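# Place the printed block in the drawer, then close it

## Task

Get the printed block inside the drawer that is open, then push that drawer completely closed. No cabinet may end up noticeably moved from its spot. The robot must not topple or finish leaning, or the task fails. The result only counts if it stays that way without the robot holding anything in place at the end.

## Robot and tools

ROBOT. A Hello Robot Stretch 4 with a single arm: an omni-wheel base, a lift that slides up a mast, a telescoping arm that reaches straight forward, a wrist with yaw, pitch and roll, and a two-finger gripper. It stands about 1.6 m tall; the base edge lies within 0.23 m of the base origin. A loose object may occasionally get nudged by something outside the robot's control.

FRAMES. Base frame: origin on the floor below the base centre, x ahead, y to the left, z up. hand_pose is reported in this frame and marks the point centred between the fingers, 0.015 m short of the tips; with all wrist joints at 0 its axes line up with the base frame. Its printed value may be somewhat off. The odometry frame is where the base frame was when the scene began.

execute_actions(actions, cameras). actions is a list with zero or one action; an empty list just reports state and pictures. One action holds "base", "joints" or both, plus optional "pace" and "contact_limits"; or it holds only {"end_of_arm": "enable_torque"}, which reawakens wrist or gripper motors that shut off. All motions in an action begin together and may finish at different moments.
- base: exactly one key, each a relative offset from where the base last reported itself, never turning unless rotating: translate_m (metres, forward positive, -2 to 2), strafe_m (metres, left positive, -2 to 2), rotate_rad (radians, counter-clockwise from above positive, -3.2 to 3.2).
- joints: a single object of absolute targets keyed by joint name, any subset: lift_m 0 to 1.2 m; arm_m 0 to 0.55 m; wrist_yaw_rad -1.134 to 4.276 (0 points ahead, positive turns left, 3.14 folded back, above 3.4 the arm may obstruct); wrist_pitch_rad -1.117 to 4.259 (0 level, 1.57 pointing down); wrist_roll_rad -1.117 to 4.259 (0 keeps the fingers level, positive turns clockwise viewed from behind); gripper_m 0 to 0.08 m, the finger gap. Done tolerances: ±0.004 for lift and arm, ±0.02 for yaw and roll, ±0.05 for pitch, ±0.002 for the gripper. Joint targets past a limit are clipped and flagged; any other bad value or unknown key rejects the whole call with no motion.
- pace: "slow", "default", "fast" or "max" (base up to 0.1/0.3/0.4/0.6 m/s and 1/2/3/4 rad/s; with lift above 0.2 these are further limited, down to 0.3 m/s and 1 rad/s at 1.2).
- contact_limits: only {"arm_m": value}, 0 (gentlest) to 0.75 (firmest), default 0.5; the arm halts on contact beyond that.
- cameras: list of head_camera, head_left_camera, head_right_camera, wrist_camera or all; omitted/null means all, [] none.
An action never lasts past 15 s. A joint or the base left out of an action may keep driving to its earlier target unseen. If any result reports a stop, the rest of that reply's motion, wait and finished_scene calls are skipped. A useful first move to unfold the wrist: lift_m 0.4 with wrist_yaw_rad 0 together.

wait(seconds): 0 to 10; commands nothing and returns the same report as an empty action.
zoom_image(camera, region): region [x0, y0, x1, y1] in pixels of that camera's latest full picture, at most 504 by 504.
read_manual(section): only returns licence texts.
finished_scene(scene): integer 1 or 2; closes the scene for good and says whether it succeeded. Answering without any tool call ends everything.

RESULT LINES. base_status and joint_status give how each motion ended: "done" (for the base, wheels turned the commanded amount even if slipping), "off_target" (stopped short, may still push), "contact_stop_at_<key>" (ran into something; that part can go slack, a slack lift may sag and slack wheels may roll), "limit_stop_at_<name>", "time_out", "torque_fault" (wrist or gripper motor went limp; send enable_torque). "limit_stop_at_tilt" means a lean over 6 degrees; lift, arm and wheels go slack and ignore commands. "limit_stop_at_own_body" is a self-collision guard, likely with the gripper tilted up (pitch below -0.2) while rolled (roll below -0.4 or above 4). on_its_own lists what happened without being commanded; its "held at" is the held target, not the position. lidar_m: 12 distances in metres from the base origin, 30-degree sectors starting straight ahead and going counter-clockwise (4th left, 7th behind, 10th right); "-" is nothing seen or closer than 0.25 m; it sees from about 0.15 m up and misses clear things and thin legs. wrist_depth_mm: 7 by 7 grid from the top left, depth 100 to 2000 mm. base_odometry counts wheel turns only; if turned_by_wheels and turned_by_imu differ by more than about 0.1 rad the base likely hit or slipped. base_tilt is in degrees, forward and right positive, with a fixed bias up to about 1.5. motor_effort is percent of maximum, peak in brackets; wheel effort positive turns right.

GRIPPER. To grip, command a gap smaller than the object; a gap reading above the command plus off_target means something is held. Gripper effort staying beyond about 50 from zero trips a torque fault and the object may fall.

CAMERAS. head_camera looks ahead and down from the mast top (turn the base to look around); head_left_camera and head_right_camera are fisheyes angled more steeply, showing the base and arm; wrist_camera looks along the fingers, tips near the bottom of its image. Calibration figures are given per camera and may be slightly off.

AVOID. Turning or driving with over 1 kg held and arm_m above 0.2, especially at fast paces; hard steady pushes or pulls with a high gripper or high contact limit (tipping risk); pressing the gripper into things during base or arm moves (wrist faults); dropping, slamming or shoving objects or cabinets.

Each tool is called after "Request:" as a command line: name --argument value for each argument, lists and objects as JSON in quotes; but a table of rows of numbers goes row by row, as --pt "numbers of a row", without its own name.

## Session

Request:
execute_actions --actions '[]'

Scene clock: 0.00 s.
base_odometry: x=+0.000 y=+0.000 heading=+0.000 (m, m, rad; odometry frame)
turned_by_wheels: +0.000 (rad since the last result)
turned_by_imu: +0.000 (rad since the last result)
base_tilt: forward=-0.7 right=+0.5 (deg)
lidar_m: 2.41 2.10 1.50 1.53 2.02 1.86 1.89 1.86 0.78 0.80 2.16 2.05
base_status: not commanded
joint_positions: lift_m=+0.225 arm_m=-0.002 wrist_yaw_rad=+3.106 wrist_pitch_rad=-0.002 wrist_roll_rad=-0.008 gripper_m=+0.040
joint_status: not commanded
motor_effort: lift_m=+22 arm_m=+0 wrist_yaw_rad=+1 wrist_pitch_rad=-8 wrist_roll_rad=+1 gripper_m=+1 wheel_0=+0 wheel_1=-1 wheel_2=+1 (%)
hand_pose: x=-0.0404 y=+0.0950 z=+0.4035 quat_wxyz=(+0.018, +0.001, -0.004, +1.000) (m; base frame)
wrist_depth_mm: - 143 - - 1983 1808 1661 / - 120 205 - 1983 1756 1618 / - 122 167 - 1983 1756 1618 / 115 143 237 - 1983 1756 1618 / 217 - - - 1983 1808 1618 / 1336 1499 1499 1499 1366 1464 1397 / 946 1060 104 1008 128 - 1008
pictures: head_camera, head_left_camera, head_right_camera, wrist_camera
Images, in order (width x height): head_camera 420x560, head_left_camera 420x672, head_right_camera 420x672, wrist_camera 616x392.

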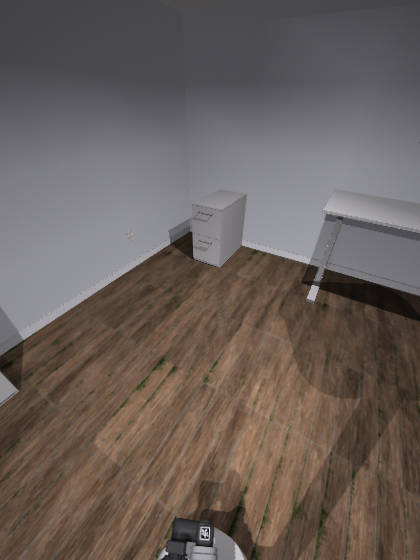

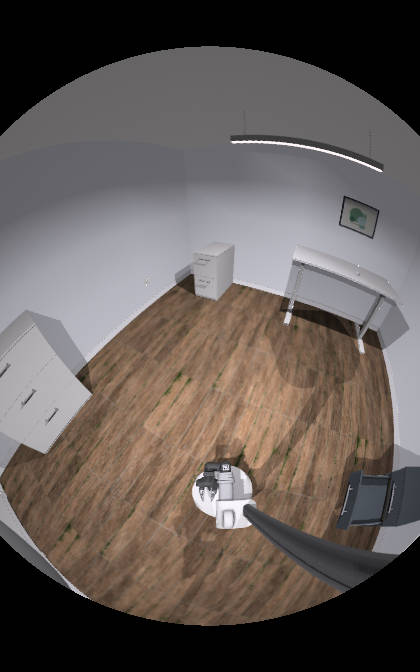

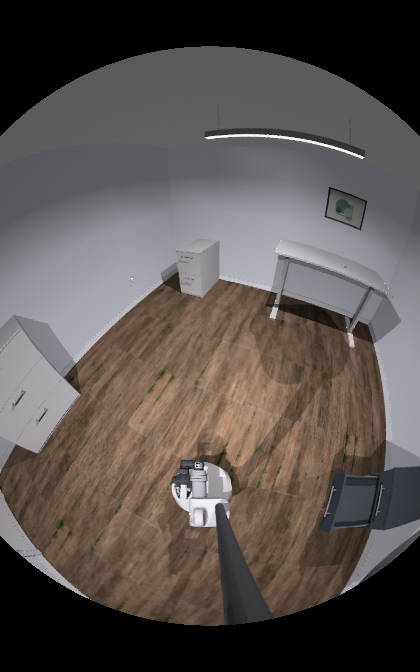

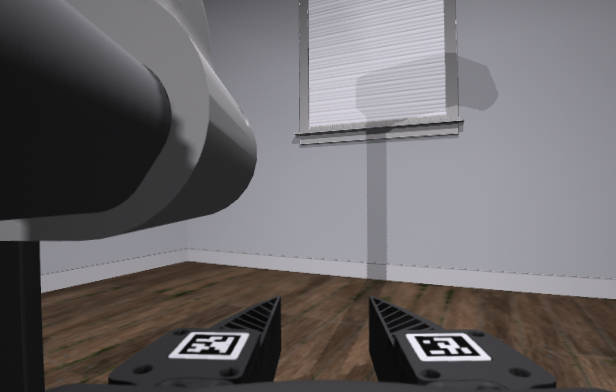

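Request:
execute_actions --actions '[{"base":{"rotate_rad":-1.0},"joints":{"lift_m":0.7,"wrist_yaw_rad":0}}]'

Scene clock: 5.43 s.
base_odometry: x=+0.000 y=+0.000 heading=-0.999 (m, m, rad; odometry frame)
turned_by_wheels: -0.999 (rad since the last result)
turned_by_imu: -0.995 (rad since the last result)
base_tilt: forward=-0.6 right=+0.4 (deg)
lidar_m: 2.13 2.06 2.42 2.10 1.52 1.56 1.97 1.83 1.92 1.80 0.78 0.83
base_status: done
joint_positions: lift_m=+0.700 arm_m=-0.002 wrist_yaw_rad=+0.000 wrist_pitch_rad=-0.002 wrist_roll_rad=-0.008 gripper_m=+0.040
joint_status: all done
motor_effort: lift_m=+25(27) arm_m=+0(0) wrist_yaw_rad=-1(8) wrist_pitch_rad=-8(8) wrist_roll_rad=-1(1) gripper_m=+1(1) wheel_0=+5(9) wheel_1=+4(10) wheel_2=+4(10) (%)
hand_pose: x=+0.3817 y=-0.0873 z=+0.8783 quat_wxyz=(+1.000, -0.004, -0.001, +0.000) (m; base frame)
wrist_depth_mm: - - - - - 1708 1397 / - - - - - 1708 1430 / - - - - - 1756 1397 / - - - - - 1708 1430 / - - - - - 1756 1430 / - - - - 1983 1661 1430 / 1983 - 104 1983 128 - 1430
pictures: head_camera, head_left_camera, head_right_camera, wrist_camera
camera_calibration (this result's frames):
wrist_camera: T_world_to_cam=[[0.0195705, -0.999766, 0.00918006, -0.0956374], [0.0212046, -0.0087647, -0.999737, 0.932866], [0.999584, 0.01976, 0.0210282, -0.245267], [0, 0, 0, 1]] pos_world=[0.227255, -0.0825923, 0.938656]
Images, in order (width x height): head_camera 420x560, head_left_camera 420x672, head_right_camera 420x672, wrist_camera 616x392.

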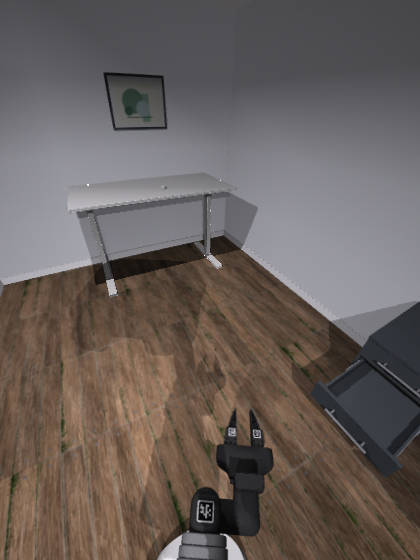

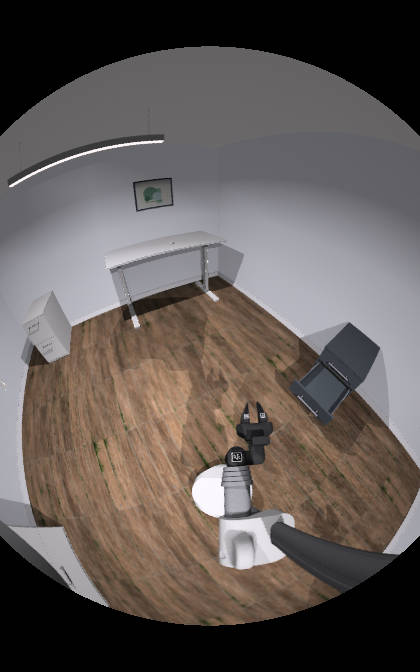

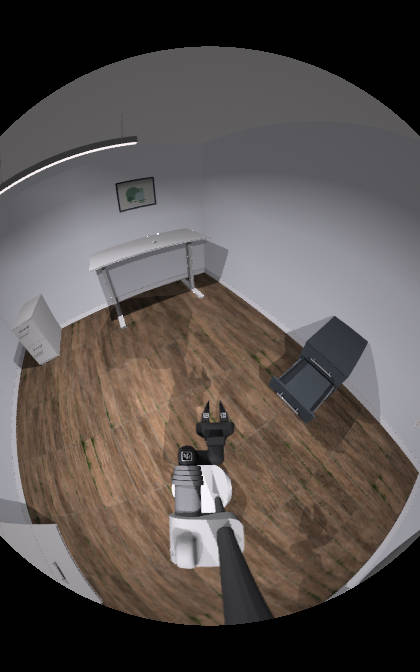

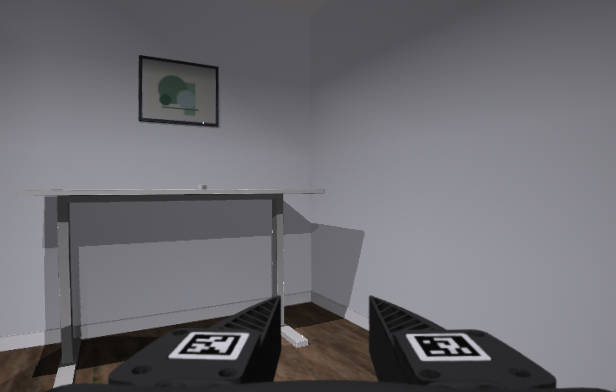

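Request:
execute_actions --actions '[{"base":{"rotate_rad":0.265},"joints":{"lift_m":0.95,"gripper_m":0.08,"wrist_pitch_rad":0.4}}]' --cameras '[]'

Request:
execute_actions --actions '[{"base":{"translate_m":1.55},"pace":"fast"}]' --cameras '["head_camera","wrist_camera"]'

Scene clock: 13.07 s.
base_odometry: x=+0.000 y=+0.000 heading=-0.735 (m, m, rad; odometry frame)
turned_by_wheels: +0.264 (rad since the last result)
turned_by_imu: +0.263 (rad since the last result)
base_tilt: forward=-0.7 right=+0.4 (deg)
lidar_m: 2.05 2.07 2.33 1.52 1.51 2.19 1.86 1.85 2.04 0.80 0.77 2.01
base_status: done
joint_positions: lift_m=+0.950 arm_m=-0.002 wrist_yaw_rad=+0.000 wrist_pitch_rad=+0.402 wrist_roll_rad=-0.008 gripper_m=+0.080
joint_status: all done
motor_effort: lift_m=+25(27) arm_m=+0(1) wrist_yaw_rad=+0(0) wrist_pitch_rad=-7(9) wrist_roll_rad=-3(0) gripper_m=+3(6) wheel_0=-5(9) wheel_1=-3(9) wheel_2=-3(9) (%)
hand_pose: x=+0.3647 y=-0.0874 z=+1.0446 quat_wxyz=(+0.980, -0.004, +0.200, +0.001) (m; base frame)
wrist_depth_mm: - - - - - - 1708 / - - - - - - 1708 / - - - - - - 1708 / - - - - - - 1808 / - - - - - - 1808 / 1708 1661 1661 1708 1661 1661 1661 / 1464 - 138 1430 1397 109 -
pictures: none
No camera images: the call's "cameras" was empty. Leave "cameras" out to get every camera's image.

Scene clock: 18.67 s.
base_odometry: x=+1.150 y=-1.039 heading=-0.734 (m, m, rad; odometry frame)
turned_by_wheels: +0.001 (rad since the last result)
turned_by_imu: -0.004 (rad since the last result)
base_tilt: forward=-0.6 right=+0.4 (deg)
lidar_m: 0.54 0.54 0.64 1.64 2.42 2.40 3.39 1.21 1.33 1.32 1.33 0.65
base_status: done
joint_positions: lift_m=+0.950 arm_m=-0.002 wrist_yaw_rad=+0.000 wrist_pitch_rad=+0.402 wrist_roll_rad=-0.008 gripper_m=+0.080
joint_status: not commanded
motor_effort: lift_m=+25(25) arm_m=+0(0) wrist_yaw_rad=+0(1) wrist_pitch_rad=-7(7) wrist_roll_rad=-1(0) gripper_m=+3(3) wheel_0=+5(11) wheel_1=+4(8) wheel_2=-1(14) (%)
hand_pose: x=+0.3647 y=-0.0874 z=+1.0447 quat_wxyz=(+0.980, -0.004, +0.200, +0.001) (m; base frame)
wrist_depth_mm: 931 976 1025 1098 1138 1229 1255 / 960 1008 1098 1138 1205 1336 1281 / 842 809 788 778 759 759 750 / 525 521 517 512 504 500 535 / 387 384 404 427 1499 1499 1336 / 1205 1281 1336 1499 1576 1078 1336 / 1255 - 138 1430 1397 109 -
pictures: head_camera, wrist_camera
camera_calibration (this result's frames):
wrist_camera: T_world_to_cam=[[0.0212583, -0.999774, 0.00093399, -0.0889167], [-0.373676, -0.00881201, -0.927518, 1.16811], [0.927316, 0.0193685, -0.373778, 0.207017], [0, 0, 0, 1]] pos_world=[0.246416, -0.0826128, 1.16091]
Images, in order (width x height): head_camera 420x560, wrist_camera 616x392.

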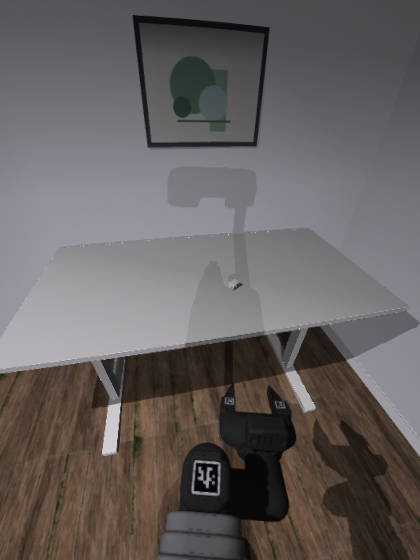

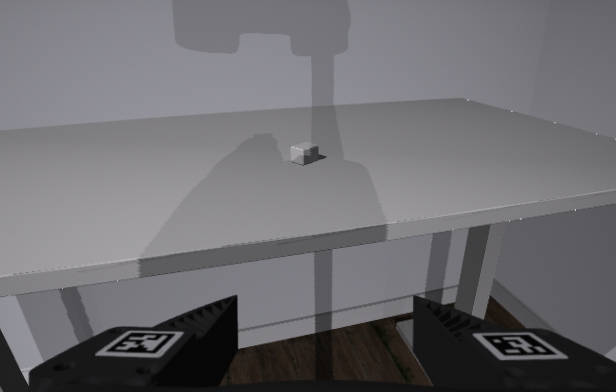

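Request:
execute_actions --actions '[{"base":{"translate_m":0.15},"joints":{"arm_m":0.25,"lift_m":0.92},"pace":"fast"}]' --cameras '["head_camera","wrist_camera"]'

Scene clock: 23.90 s.
base_odometry: x=+1.262 y=-1.139 heading=-0.734 (m, m, rad; odometry frame)
turned_by_wheels: +0.001 (rad since the last result)
turned_by_imu: +0.000 (rad since the last result)
base_tilt: forward=-0.6 right=+0.4 (deg)
lidar_m: 0.40 0.40 0.48 1.63 2.46 2.53 3.54 1.34 1.46 1.28 0.85 0.49
base_status: done
joint_positions: lift_m=+0.920 arm_m=+0.249 wrist_yaw_rad=+0.000 wrist_pitch_rad=+0.403 wrist_roll_rad=-0.008 gripper_m=+0.080
joint_status: all done
motor_effort: lift_m=+18(21) arm_m=+7(9) wrist_yaw_rad=+0(1) wrist_pitch_rad=-7(8) wrist_roll_rad=-1(1) gripper_m=+3(2) wheel_0=+5(8) wheel_1=+3(8) wheel_2=+1(13) (%)
hand_pose: x=+0.6153 y=-0.0874 z=+1.0152 quat_wxyz=(+0.980, -0.004, +0.200, +0.001) (m; base frame)
wrist_depth_mm: 615 647 683 723 768 820 878 / 647 683 723 768 820 878 931 / 661 683 668 654 647 634 634 / 445 439 436 430 424 421 418 / 327 325 322 320 319 314 312 / 257 256 246 245 253 250 248 / 219 - 138 215 208 109 -
pictures: head_camera, wrist_camera
camera_calibration (this result's frames):
wrist_camera: T_world_to_cam=[[0.0214647, -0.999769, 0.000932268, -0.0943013], [-0.373745, -0.00888904, -0.927489, 1.23439], [0.927283, 0.0195598, -0.37385, -0.0363076], [0, 0, 0, 1]] pos_world=[0.49704, -0.0825968, 1.1314]
Images, in order (width x height): head_camera 420x560, wrist_camera 616x392.

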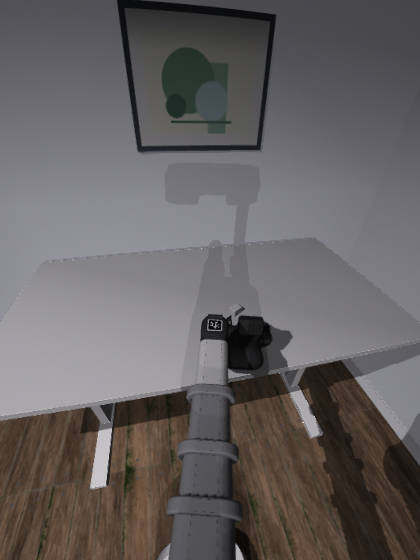

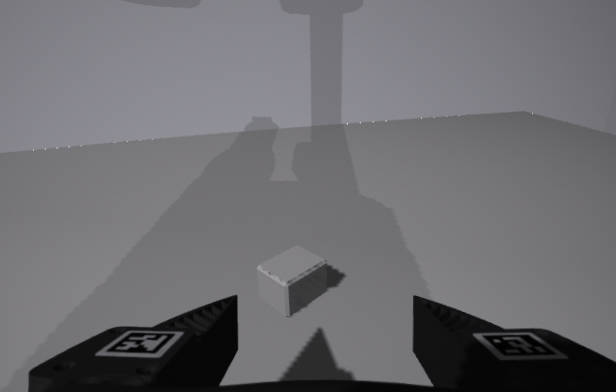

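Request:
execute_actions --actions '[{"base":{"strafe_m":0.02},"joints":{"lift_m":0.895}}]' --cameras '[]'

Request:
execute_actions --actions '[{"joints":{"arm_m":0.35}}]' --cameras '["wrist_camera"]'

Request:
execute_actions --actions '[{"joints":{"gripper_m":0.0}}]' --cameras '["wrist_camera"]'

Scene clock: 30.60 s.
base_odometry: x=+1.275 y=-1.124 heading=-0.734 (m, m, rad; odometry frame)
turned_by_wheels: +0.000 (rad since the last result)
turned_by_imu: +0.000 (rad since the last result)
base_tilt: forward=-0.6 right=+0.4 (deg)
lidar_m: 0.40 0.40 0.49 1.59 2.42 2.53 3.54 1.33 1.47 1.30 0.83 0.46
base_status: done
joint_positions: lift_m=+0.895 arm_m=+0.249 wrist_yaw_rad=+0.000 wrist_pitch_rad=+0.403 wrist_roll_rad=-0.008 gripper_m=+0.080
joint_status: all done
motor_effort: lift_m=+18(16) arm_m=+7(7) wrist_yaw_rad=+0(1) wrist_pitch_rad=-7(7) wrist_roll_rad=+0(1) gripper_m=+3(3) wheel_0=-3(11) wheel_1=+1(12) wheel_2=+0(0) (%)
hand_pose: x=+0.6153 y=-0.0874 z=+0.9902 quat_wxyz=(+0.980, -0.004, +0.200, +0.001) (m; base frame)
wrist_depth_mm: 609 640 676 715 759 820 866 / 640 676 715 768 820 854 917 / 603 585 569 559 549 544 539 / 382 377 373 368 364 362 357 / 281 279 277 246 272 268 267 / 220 220 211 219 216 213 216 / 188 - 138 183 179 109 -
pictures: none
No camera images: the call's "cameras" was empty. Leave "cameras" out to get every camera's image.

Scene clock: 31.87 s.
base_odometry: x=+1.275 y=-1.124 heading=-0.734 (m, m, rad; odometry frame)
turned_by_wheels: +0.000 (rad since the last result)
turned_by_imu: +0.000 (rad since the last result)
base_tilt: forward=-0.5 right=+0.3 (deg)
lidar_m: 0.40 0.40 0.49 1.61 2.44 2.53 3.53 1.33 1.47 1.31 0.83 0.48
base_status: not commanded
joint_positions: lift_m=+0.895 arm_m=+0.349 wrist_yaw_rad=+0.000 wrist_pitch_rad=+0.403 wrist_roll_rad=-0.008 gripper_m=+0.080
joint_status: all done
motor_effort: lift_m=+18(18) arm_m=+7(9) wrist_yaw_rad=+0(1) wrist_pitch_rad=-7(7) wrist_roll_rad=-1(1) gripper_m=+3(3) wheel_0=-3(3) wheel_1=+1(1) wheel_2=+0(0) (%)
hand_pose: x=+0.7153 y=-0.0874 z=+0.9902 quat_wxyz=(+0.980, -0.004, +0.200, +0.001) (m; base frame)
wrist_depth_mm: 535 559 591 627 668 715 768 / 564 591 627 668 715 759 809 / 574 591 569 559 554 544 539 / 382 377 373 368 364 359 355 / 278 278 276 273 272 268 265 / 220 220 211 218 216 213 216 / 187 - 138 150 157 109 -
pictures: wrist_camera
camera_calibration (this result's frames):
wrist_camera: T_world_to_cam=[[0.0212269, -0.999774, 0.000930829, -0.0962985], [-0.373807, -0.00880008, -0.927465, 1.24862], [0.927264, 0.0193393, -0.37391, -0.13825], [0, 0, 0, 1]] pos_world=[0.596981, -0.0826152, 1.10645]
Images, in order (width x height): wrist_camera 616x392.

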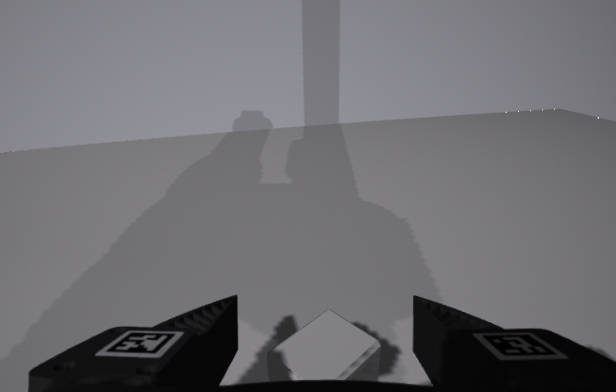

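Scene clock: 32.97 s.
base_odometry: x=+1.275 y=-1.124 heading=-0.734 (m, m, rad; odometry frame)
turned_by_wheels: +0.000 (rad since the last result)
turned_by_imu: +0.000 (rad since the last result)
base_tilt: forward=-0.6 right=+0.4 (deg)
lidar_m: 0.41 0.40 0.48 1.60 2.42 2.53 3.54 1.34 1.46 1.29 0.82 0.47
base_status: not commanded
joint_positions: lift_m=+0.895 arm_m=+0.349 wrist_yaw_rad=+0.000 wrist_pitch_rad=+0.403 wrist_roll_rad=-0.008 gripper_m=+0.043
joint_status: gripper_m off_target (ended at +0.043, target +0.000)
on_its_own: gripper_m is held at +0.037, not at your +0.000, by its contact guard: the fingers met something
motor_effort: lift_m=+18(18) arm_m=+7(7) wrist_yaw_rad=+0(0) wrist_pitch_rad=-7(7) wrist_roll_rad=-3(0) gripper_m=-44(58) wheel_0=-3(3) wheel_1=+1(1) wheel_2=+0(0) (%)
hand_pose: x=+0.7153 y=-0.0874 z=+0.9902 quat_wxyz=(+0.980, -0.004, +0.200, +0.001) (m; base frame)
wrist_depth_mm: 535 559 591 627 668 715 759 / 559 591 627 661 707 759 809 / 569 597 569 559 554 544 539 / 382 377 370 368 364 359 357 / 278 278 276 273 272 268 266 / 220 220 219 217 215 213 212 / 184 187 104 150 143 - -
pictures: wrist_camera
camera_calibration (this result's frames):
wrist_camera: T_world_to_cam=[[0.0212206, -0.999774, 0.000932765, -0.0962973], [-0.373805, -0.00879947, -0.927466, 1.24862], [0.927265, 0.0193327, -0.373907, -0.138254], [0, 0, 0, 1]] pos_world=[0.59698, -0.0826156, 1.10645]
Images, in order (width x height): wrist_camera 616x392.

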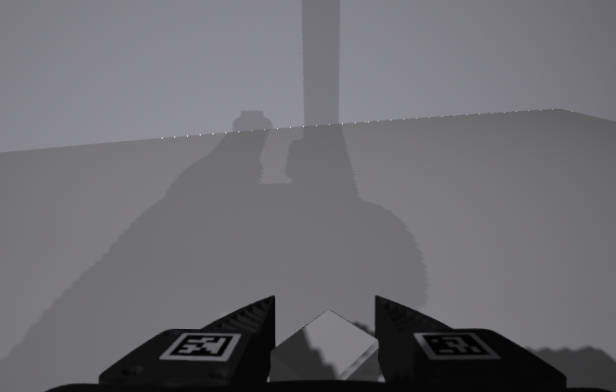

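Request:
execute_actions --actions '[{"joints":{"lift_m":0.93}}]' --cameras '[]'

Request:
execute_actions --actions '[{"base":{"translate_m":-1.5},"joints":{"arm_m":0},"pace":"fast"}]' --cameras '[]'

Request:
execute_actions --actions '[{"base":{"rotate_rad":-1.3},"joints":{"lift_m":0.55,"wrist_pitch_rad":0.9}}]'

Scene clock: 39.10 s.
base_odometry: x=+1.275 y=-1.124 heading=-0.734 (m, m, rad; odometry frame)
turned_by_wheels: +0.000 (rad since the last result)
turned_by_imu: +0.000 (rad since the last result)
base_tilt: forward=-0.6 right=+0.4 (deg)
lidar_m: 0.40 0.39 0.48 1.60 2.42 2.54 3.54 1.36 1.47 1.30 0.82 0.48
base_status: not commanded
joint_positions: lift_m=+0.930 arm_m=+0.349 wrist_yaw_rad=+0.000 wrist_pitch_rad=+0.403 wrist_roll_rad=-0.008 gripper_m=+0.043
joint_status: all done
on_its_own: gripper_m is held at +0.037, not at your +0.000, by its contact guard: the fingers met something
motor_effort: lift_m=+25(24) arm_m=+7(7) wrist_yaw_rad=+0(1) wrist_pitch_rad=-7(8) wrist_roll_rad=-1(2) gripper_m=-43(44) wheel_0=-3(3) wheel_1=+1(1) wheel_2=+0(0) (%)
hand_pose: x=+0.7153 y=-0.0874 z=+1.0246 quat_wxyz=(+0.980, -0.004, +0.200, +0.001) (m; base frame)
wrist_depth_mm: 539 559 591 627 668 715 759 / 559 591 621 668 707 750 798 / 591 615 654 691 676 668 661 / 469 466 459 452 445 442 439 / 342 342 340 336 332 330 327 / 270 270 270 267 265 263 259 / 227 231 105 150 143 - -
pictures: none
No camera images: the call's "cameras" was empty. Leave "cameras" out to get every camera's image.

Scene clock: 44.50 s.
base_odometry: x=+0.162 y=-0.119 heading=-0.734 (m, m, rad; odometry frame)
turned_by_wheels: +0.000 (rad since the last result)
turned_by_imu: +0.003 (rad since the last result)
base_tilt: forward=-0.6 right=+0.4 (deg)
lidar_m: 1.86 1.85 2.25 2.05 1.54 1.80 2.07 2.04 2.01 0.73 0.73 2.01
base_status: done
joint_positions: lift_m=+0.930 arm_m=+0.001 wrist_yaw_rad=+0.000 wrist_pitch_rad=+0.403 wrist_roll_rad=-0.008 gripper_m=+0.043
joint_status: all done
on_its_own: gripper_m is held at +0.037, not at your +0.000, by its contact guard: the fingers met something
motor_effort: lift_m=+24(25) arm_m=-7(8) wrist_yaw_rad=+1(2) wrist_pitch_rad=-8(8) wrist_roll_rad=-1(0) gripper_m=-45(44) wheel_0=-3(9) wheel_1=-3(9) wheel_2=+0(14) (%)
hand_pose: x=+0.3678 y=-0.0874 z=+1.0246 quat_wxyz=(+0.980, -0.004, +0.200, +0.001) (m; base frame)
wrist_depth_mm: 1921 - - - - - 1661 / - - - - - - 1661 / - - - - - - 1661 / - - - - - - 1756 / - - - - - - 1708 / 1661 1661 1661 1708 1618 1618 1618 / 1397 1430 104 150 142 - 1397
pictures: none
No camera images: the call's "cameras" was empty. Leave "cameras" out to get every camera's image.

Scene clock: 47.03 s.
base_odometry: x=+0.162 y=-0.119 heading=-2.034 (m, m, rad; odometry frame)
turned_by_wheels: -1.299 (rad since the last result)
turned_by_imu: -1.293 (rad since the last result)
base_tilt: forward=-0.6 right=+0.4 (deg)
lidar_m: 0.72 1.78 1.94 1.86 2.26 2.12 1.55 1.60 2.16 2.03 2.13 0.81
base_status: done
joint_positions: lift_m=+0.550 arm_m=+0.001 wrist_yaw_rad=+0.000 wrist_pitch_rad=+0.902 wrist_roll_rad=-0.008 gripper_m=+0.043
joint_status: all done
on_its_own: gripper_m is held at +0.037, not at your +0.000, by its contact guard: the fingers met something
motor_effort: lift_m=+18(21) arm_m=-7(7) wrist_yaw_rad=+1(1) wrist_pitch_rad=-5(7) wrist_roll_rad=-2(2) gripper_m=-44(44) wheel_0=+5(8) wheel_1=+4(9) wheel_2=+1(9) (%)
hand_pose: x=+0.3041 y=-0.0874 z=+0.5617 quat_wxyz=(+0.900, -0.003, +0.436, +0.002) (m; base frame)
wrist_depth_mm: 1430 1366 535 530 539 1366 1336 / 1229 1205 1042 1008 1098 1160 1160 / 1060 1042 1042 1025 1025 1008 991 / 931 931 904 904 891 878 878 / 831 820 820 809 798 798 788 / 750 732 741 732 723 715 715 / 683 683 105 150 142 - 654
pictures: head_camera, head_left_camera, head_right_camera, wrist_camera
camera_calibration (this result's frames):
wrist_camera: T_world_to_cam=[[0.0190543, -0.999775, -0.00931147, -0.0807677], [-0.772187, -0.00879956, -0.635334, 0.654541], [0.635109, 0.019296, -0.772181, 0.395311], [0, 0, 0, 1]] pos_world=[0.255901, -0.0826178, 0.720352]
Images, in order (width x height): head_camera 420x560, head_left_camera 420x672, head_right_camera 420x672, wrist_camera 616x392.

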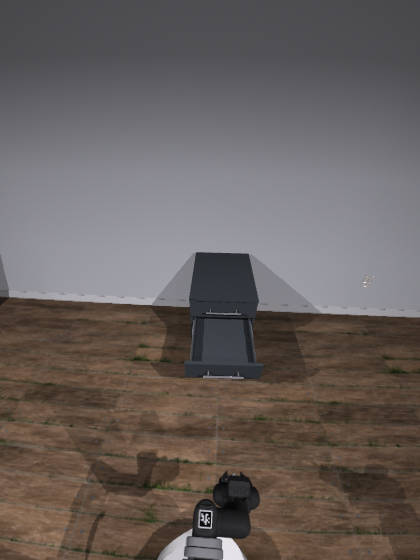

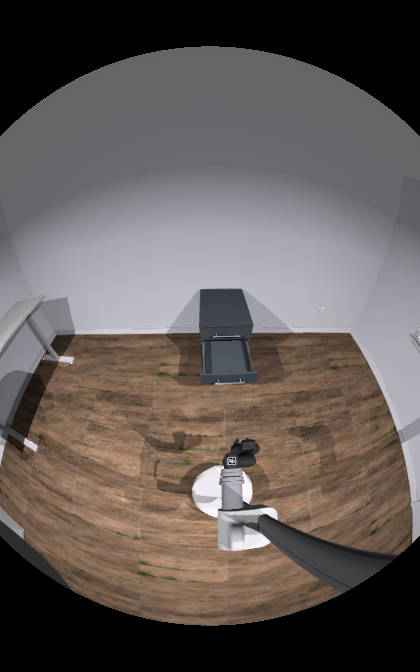

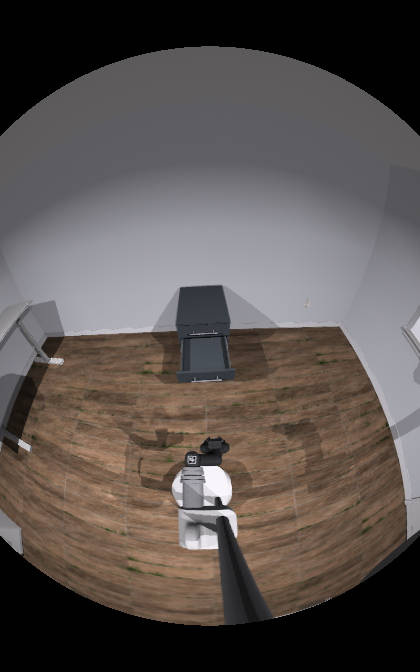

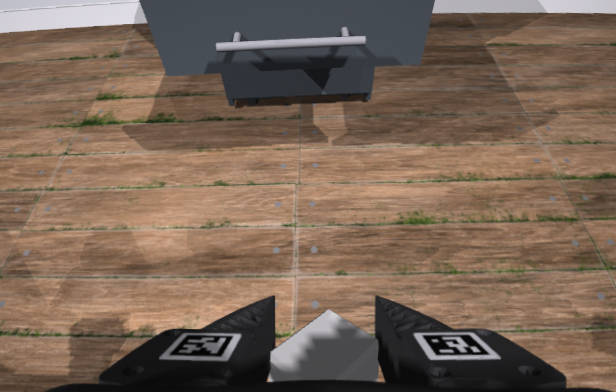

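Request:
execute_actions --actions '[{"base":{"translate_m":0.3},"joints":{"lift_m":0.64,"wrist_pitch_rad":1.3,"arm_m":0.4}}]' --cameras '["head_camera","wrist_camera"]'

Scene clock: 54.33 s.
base_odometry: x=+0.028 y=-0.388 heading=-2.033 (m, m, rad; odometry frame)
turned_by_wheels: +0.000 (rad since the last result)
turned_by_imu: -0.001 (rad since the last result)
base_tilt: forward=-0.5 right=+0.3 (deg)
lidar_m: 0.44 0.47 1.94 1.85 2.42 2.44 1.85 1.91 2.17 2.00 2.01 0.45
base_status: done
joint_positions: lift_m=+0.640 arm_m=+0.399 wrist_yaw_rad=+0.000 wrist_pitch_rad=+1.301 wrist_roll_rad=-0.008 gripper_m=+0.043
joint_status: all done
on_its_own: gripper_m is held at +0.037, not at your +0.000, by its contact guard: the fingers met something
motor_effort: lift_m=+25(26) arm_m=+7(8) wrist_yaw_rad=-1(2) wrist_pitch_rad=-2(4) wrist_roll_rad=-3(1) gripper_m=-44(44) wheel_0=+4(9) wheel_1=+3(9) wheel_2=-2(12) (%)
hand_pose: x=+0.6264 y=-0.0874 z=+0.6130 quat_wxyz=(+0.796, -0.003, +0.605, +0.002) (m; base frame)
wrist_depth_mm: 246 246 251 247 250 264 878 / 306 366 424 421 418 831 854 / 854 407 415 410 404 809 809 / 820 394 397 394 389 778 768 / 778 382 379 377 375 375 741 / 750 366 366 362 359 355 715 / 723 347 105 150 142 - 691
pictures: head_camera, wrist_camera
camera_calibration (this result's frames):
wrist_camera: T_world_to_cam=[[0.014195, -0.999772, -0.0159594, -0.0793016], [-0.958322, -0.00904827, -0.285546, 0.838181], [0.285337, 0.0193476, -0.958232, 0.563403], [0, 0, 0, 1]] pos_world=[0.643613, -0.0825999, 0.777945]
Images, in order (width x height): head_camera 420x560, wrist_camera 616x392.

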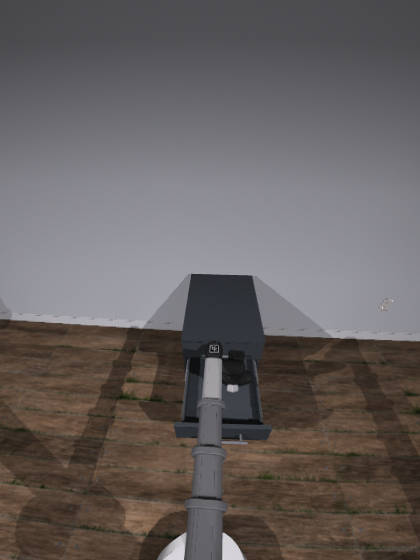

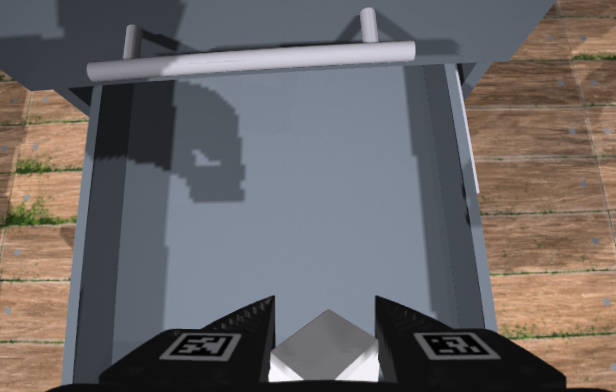

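Request:
execute_actions --actions '[{"joints":{"lift_m":0.465}}]' --cameras '[]'

Request:
execute_actions --actions '[{"joints":{"gripper_m":0.07}}]' --cameras '["wrist_camera"]'

Request:
execute_actions --actions '[{"joints":{"lift_m":0.62},"pace":"fast"}]' --cameras '[]'

Request:
execute_actions --actions '[{"joints":{"arm_m":0,"gripper_m":0.02},"pace":"fast"}]' --cameras '[]'

Request:
execute_actions --actions '[{"joints":{"lift_m":0.327,"wrist_pitch_rad":0},"pace":"fast"}]' --cameras '["wrist_camera"]'

Request:
execute_actions --actions '[{"joints":{"arm_m":0.45},"pace":"slow","contact_limits":{"arm_m":0.3}}]'

Scene clock: 65.30 s.
base_odometry: x=+0.028 y=-0.388 heading=-2.033 (m, m, rad; odometry frame)
turned_by_wheels: +0.000 (rad since the last result)
turned_by_imu: +0.000 (rad since the last result)
base_tilt: forward=-0.6 right=+0.4 (deg)
lidar_m: 0.44 0.48 1.95 1.86 2.43 2.44 1.85 1.86 2.16 2.02 2.01 0.46
base_status: not commanded
joint_positions: lift_m=+0.465 arm_m=+0.399 wrist_yaw_rad=+0.000 wrist_pitch_rad=+1.301 wrist_roll_rad=-0.008 gripper_m=+0.043
joint_status: all done
on_its_own: gripper_m is held at +0.037, not at your +0.000, by its contact guard: the fingers met something
motor_effort: lift_m=+18(25) arm_m=+8(8) wrist_yaw_rad=+0(0) wrist_pitch_rad=-2(2) wrist_roll_rad=-1(1) gripper_m=-44(44) wheel_0=+3(4) wheel_1=+3(3) wheel_2=-2(2) (%)
hand_pose: x=+0.6264 y=-0.0874 z=+0.4385 quat_wxyz=(+0.796, -0.003, +0.605, +0.002) (m; base frame)
wrist_depth_mm: 248 246 244 242 239 236 198 / 237 236 233 231 229 227 202 / 228 225 223 221 219 217 205 / 218 216 213 213 211 208 206 / 209 208 206 204 203 200 198 / 201 200 198 196 195 193 192 / 194 194 104 150 143 - -
pictures: none
No camera images: the call's "cameras" was empty. Leave "cameras" out to get every camera's image.

Scene clock: 66.23 s.
base_odometry: x=+0.028 y=-0.388 heading=-2.033 (m, m, rad; odometry frame)
turned_by_wheels: +0.000 (rad since the last result)
turned_by_imu: +0.000 (rad since the last result)
base_tilt: forward=-0.6 right=+0.4 (deg)
lidar_m: 0.43 0.48 1.94 1.86 2.46 2.42 1.86 1.87 2.14 2.04 2.03 0.44
base_status: not commanded
joint_positions: lift_m=+0.465 arm_m=+0.399 wrist_yaw_rad=+0.000 wrist_pitch_rad=+1.301 wrist_roll_rad=-0.008 gripper_m=+0.070
joint_status: all done
motor_effort: lift_m=+19(18) arm_m=+8(7) wrist_yaw_rad=+0(0) wrist_pitch_rad=-2(2) wrist_roll_rad=+1(2) gripper_m=+3(42) wheel_0=+4(4) wheel_1=+3(3) wheel_2=-2(2) (%)
hand_pose: x=+0.6264 y=-0.0874 z=+0.4385 quat_wxyz=(+0.796, -0.003, +0.605, +0.002) (m; base frame)
wrist_depth_mm: 249 246 244 242 239 236 198 / 238 235 233 231 229 226 202 / 228 224 224 221 219 217 206 / 218 216 214 213 211 208 206 / 209 208 206 204 202 201 199 / 201 200 197 196 195 193 192 / 195 - 136 190 187 102 -
pictures: wrist_camera
camera_calibration (this result's frames):
wrist_camera: T_world_to_cam=[[0.0141937, -0.999772, -0.0159602, -0.0820847], [-0.958337, -0.0090478, -0.285497, 0.788342], [0.285287, 0.0193475, -0.958247, 0.396267], [0, 0, 0, 1]] pos_world=[0.643612, -0.0826, 0.603481]
Images, in order (width x height): wrist_camera 616x392.

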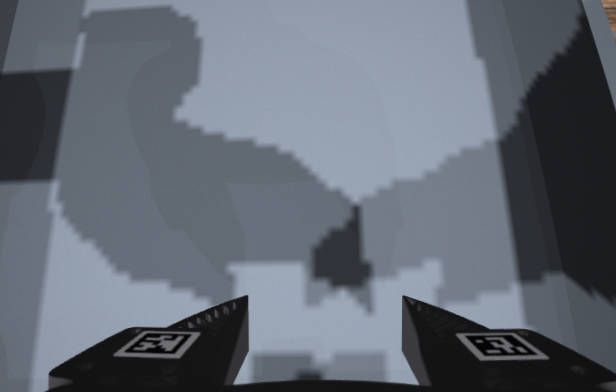

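Scene clock: 67.63 s.
base_odometry: x=+0.028 y=-0.388 heading=-2.033 (m, m, rad; odometry frame)
turned_by_wheels: +0.000 (rad since the last result)
turned_by_imu: +0.000 (rad since the last result)
base_tilt: forward=-0.5 right=+0.4 (deg)
lidar_m: 0.43 0.49 1.94 1.86 2.43 2.46 1.86 1.88 2.17 2.03 2.01 0.46
base_status: not commanded
joint_positions: lift_m=+0.620 arm_m=+0.399 wrist_yaw_rad=+0.000 wrist_pitch_rad=+1.301 wrist_roll_rad=-0.008 gripper_m=+0.070
joint_status: all done
motor_effort: lift_m=+25(24) arm_m=+7(7) wrist_yaw_rad=+0(1) wrist_pitch_rad=-2(2) wrist_roll_rad=+0(1) gripper_m=+3(3) wheel_0=+4(4) wheel_1=+3(3) wheel_2=-2(2) (%)
hand_pose: x=+0.6264 y=-0.0874 z=+0.5930 quat_wxyz=(+0.796, -0.003, +0.605, +0.002) (m; base frame)
wrist_depth_mm: 242 229 232 236 239 264 866 / 343 399 407 402 399 820 820 / 831 392 392 387 384 778 778 / 788 377 375 370 370 368 759 / 759 362 359 357 355 347 732 / 521 349 345 345 342 324 707 / 707 - 136 332 327 102 -
pictures: none
No camera images: the call's "cameras" was empty. Leave "cameras" out to get every camera's image.

Scene clock: 69.53 s.
base_odometry: x=+0.028 y=-0.388 heading=-2.033 (m, m, rad; odometry frame)
turned_by_wheels: +0.000 (rad since the last result)
turned_by_imu: +0.000 (rad since the last result)
base_tilt: forward=-0.7 right=+0.4 (deg)
lidar_m: 0.43 0.47 1.95 1.86 2.42 2.43 1.84 1.89 2.14 2.04 2.02 0.47
base_status: not commanded
joint_positions: lift_m=+0.620 arm_m=+0.001 wrist_yaw_rad=+0.000 wrist_pitch_rad=+1.301 wrist_roll_rad=-0.008 gripper_m=+0.020
joint_status: all done
motor_effort: lift_m=+25(25) arm_m=-7(8) wrist_yaw_rad=+1(0) wrist_pitch_rad=-3(4) wrist_roll_rad=+0(0) gripper_m=-1(0) wheel_0=+4(4) wheel_1=+3(3) wheel_2=-2(2) (%)
hand_pose: x=+0.2288 y=-0.0874 z=+0.5930 quat_wxyz=(+0.796, -0.003, +0.606, +0.002) (m; base frame)
wrist_depth_mm: 904 327 332 340 343 362 866 / 866 413 399 404 820 820 831 / 831 831 820 809 809 798 798 / 809 798 798 778 768 768 759 / 768 759 759 750 750 732 732 / 732 732 723 723 715 707 699 / 707 707 - 496 103 691 683
pictures: none
No camera images: the call's "cameras" was empty. Leave "cameras" out to get every camera's image.

Scene clock: 71.33 s.
base_odometry: x=+0.028 y=-0.388 heading=-2.033 (m, m, rad; odometry frame)
turned_by_wheels: +0.000 (rad since the last result)
turned_by_imu: +0.000 (rad since the last result)
base_tilt: forward=-0.8 right=+0.4 (deg)
lidar_m: 0.42 0.50 1.95 1.85 2.43 2.44 1.86 1.91 2.16 2.03 2.03 0.45
base_status: not commanded
joint_positions: lift_m=+0.327 arm_m=+0.001 wrist_yaw_rad=+0.000 wrist_pitch_rad=+0.003 wrist_roll_rad=-0.008 gripper_m=+0.020
joint_status: all done
motor_effort: lift_m=+19(22) arm_m=-7(8) wrist_yaw_rad=+1(1) wrist_pitch_rad=-9(13) wrist_roll_rad=+0(1) gripper_m=-1(1) wheel_0=+4(4) wheel_1=+3(3) wheel_2=-2(2) (%)
hand_pose: x=+0.3848 y=-0.0874 z=+0.5048 quat_wxyz=(+1.000, -0.004, +0.002, +0.000) (m; base frame)
wrist_depth_mm: 1205 1205 1205 1205 1205 1182 1182 / 1205 1205 1182 1205 1182 1182 1182 / 1229 1205 585 591 1182 1205 1182 / 1205 1205 585 585 591 1205 1182 / 1205 1229 699 707 699 1182 1182 / 245 247 248 249 249 251 252 / 247 248 - 249 103 251 1060
pictures: wrist_camera
camera_calibration (this result's frames):
wrist_camera: T_world_to_cam=[[0.0190999, -0.999776, 0.00906769, -0.0921416], [0.0163714, -0.00875539, -0.999828, 0.561292], [0.999684, 0.019245, 0.0162005, -0.238149], [0, 0, 0, 1]] pos_world=[0.230644, -0.0826235, 0.565889]
Images, in order (width x height): wrist_camera 616x392.

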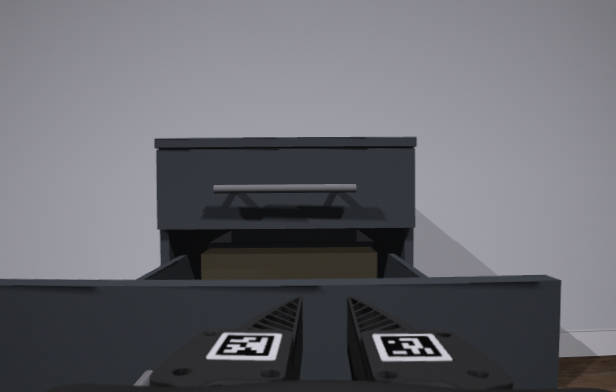

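Scene clock: 77.10 s.
base_odometry: x=+0.028 y=-0.387 heading=-2.034 (m, m, rad; odometry frame)
turned_by_wheels: -0.001 (rad since the last result)
turned_by_imu: -0.001 (rad since the last result)
base_tilt: forward=-0.7 right=+0.4 (deg)
lidar_m: 0.78 1.47 1.93 1.87 2.44 2.41 1.86 1.90 2.15 2.04 2.01 0.88
base_status: not commanded
joint_positions: lift_m=+0.327 arm_m=+0.445 wrist_yaw_rad=-0.009 wrist_pitch_rad=+0.001 wrist_roll_rad=-0.008 gripper_m=+0.020
joint_status: arm_m contact_stop (moved +0.443 of +0.449)
on_its_own: arm_m is slack since a contact_stop (your +0.450 is given up); wrist_yaw_rad is at rest, and its effort (+27) is outside its rest range (-13 to +13)
motor_effort: lift_m=+19(19) arm_m=+0(19) wrist_yaw_rad=+27(37) wrist_pitch_rad=-4(8) wrist_roll_rad=-3(0) gripper_m=+1(0) wheel_0=+3(3) wheel_1=+2(3) wheel_2=-11(11) (%)
contact_limits: arm_m 0.3
hand_pose: x=+0.8275 y=-0.0893 z=+0.5051 quat_wxyz=(+1.000, -0.004, +0.001, -0.005) (m; base frame)
wrist_depth_mm: 160 161 163 166 168 171 172 / 160 162 164 166 168 171 172 / 160 162 164 166 169 171 173 / 128 130 164 166 168 171 173 / 161 163 165 167 170 172 174 / 161 163 165 167 169 173 175 / 161 163 - 168 103 173 175
pictures: head_camera, head_left_camera, head_right_camera, wrist_camera
camera_calibration (this result's frames):
wrist_camera: T_world_to_cam=[[0.0100655, -0.999908, 0.00909442, -0.0950631], [0.017904, -0.0089132, -0.9998, 0.553075], [0.999789, 0.0102263, 0.0178126, -0.682325], [0, 0, 0, 1]] pos_world=[0.673235, -0.083147, 0.565983]
Images, in order (width x height): head_camera 420x560, head_left_camera 420x672, head_right_camera 420x672, wrist_camera 616x392.

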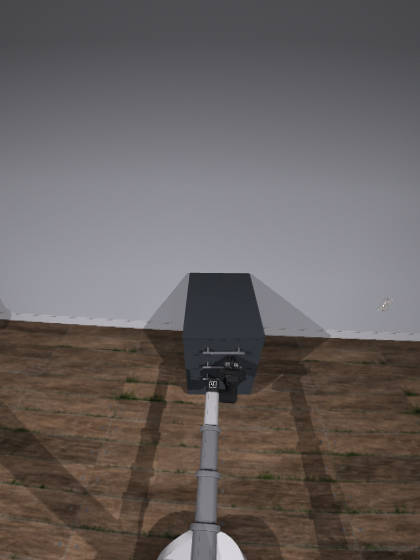

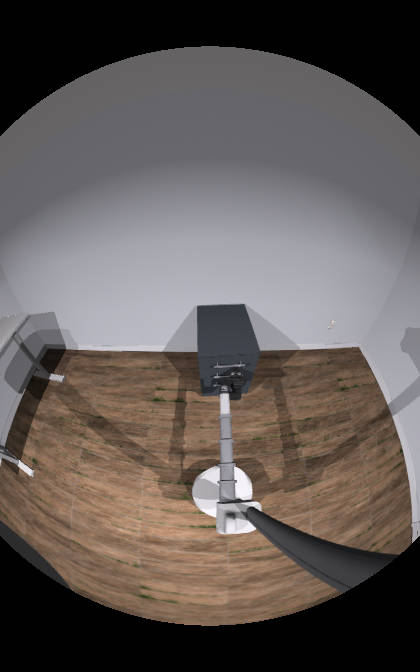

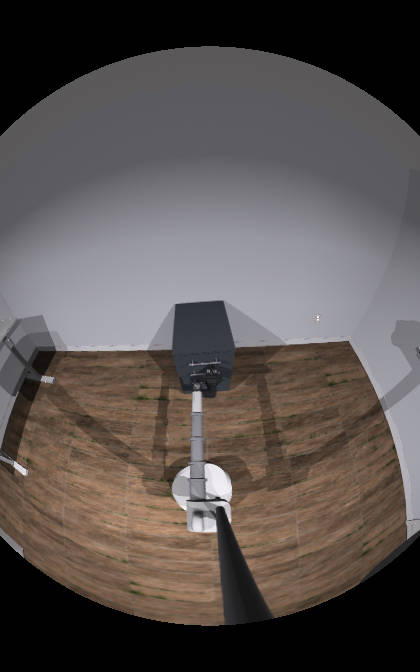

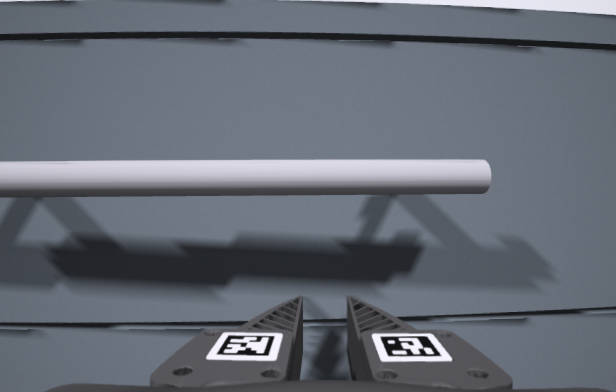

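Shut; the cabinet shifted about 2 cm.

Request:
execute_actions --actions '[{"joints":{"arm_m":0.4},"pace":"fast"}]' --cameras '[]'

Request:
finished_scene --scene 1

Scene clock: 83.93 s.
base_odometry: x=+0.028 y=-0.388 heading=-2.033 (m, m, rad; odometry frame)
turned_by_wheels: +0.001 (rad since the last result)
turned_by_imu: +0.001 (rad since the last result)
base_tilt: forward=-0.6 right=+0.4 (deg)
lidar_m: 0.78 1.45 1.93 1.85 2.44 2.44 1.85 1.91 2.16 2.01 2.02 0.87
base_status: not commanded
joint_positions: lift_m=+0.327 arm_m=+0.401 wrist_yaw_rad=+0.000 wrist_pitch_rad=+0.003 wrist_roll_rad=-0.008 gripper_m=+0.020
joint_status: all done
motor_effort: lift_m=+19(19) arm_m=-7(9) wrist_yaw_rad=+1(26) wrist_pitch_rad=-8(8) wrist_roll_rad=-1(1) gripper_m=+1(1) wheel_0=+3(2) wheel_1=+2(2) wheel_2=-3(11) (%)
hand_pose: x=+0.7849 y=-0.0875 z=+0.5049 quat_wxyz=(+1.000, -0.004, +0.001, +0.000) (m; base frame)
wrist_depth_mm: 798 788 788 788 788 788 788 / 201 204 206 207 210 212 214 / 202 204 206 208 210 213 215 / 186 204 206 208 210 213 214 / 203 204 207 209 211 213 216 / 204 205 207 210 211 214 216 / 204 206 - 211 103 215 216
pictures: none
No camera images: the call's "cameras" was empty. Leave "cameras" out to get every camera's image.

The scene is finished: the task was done.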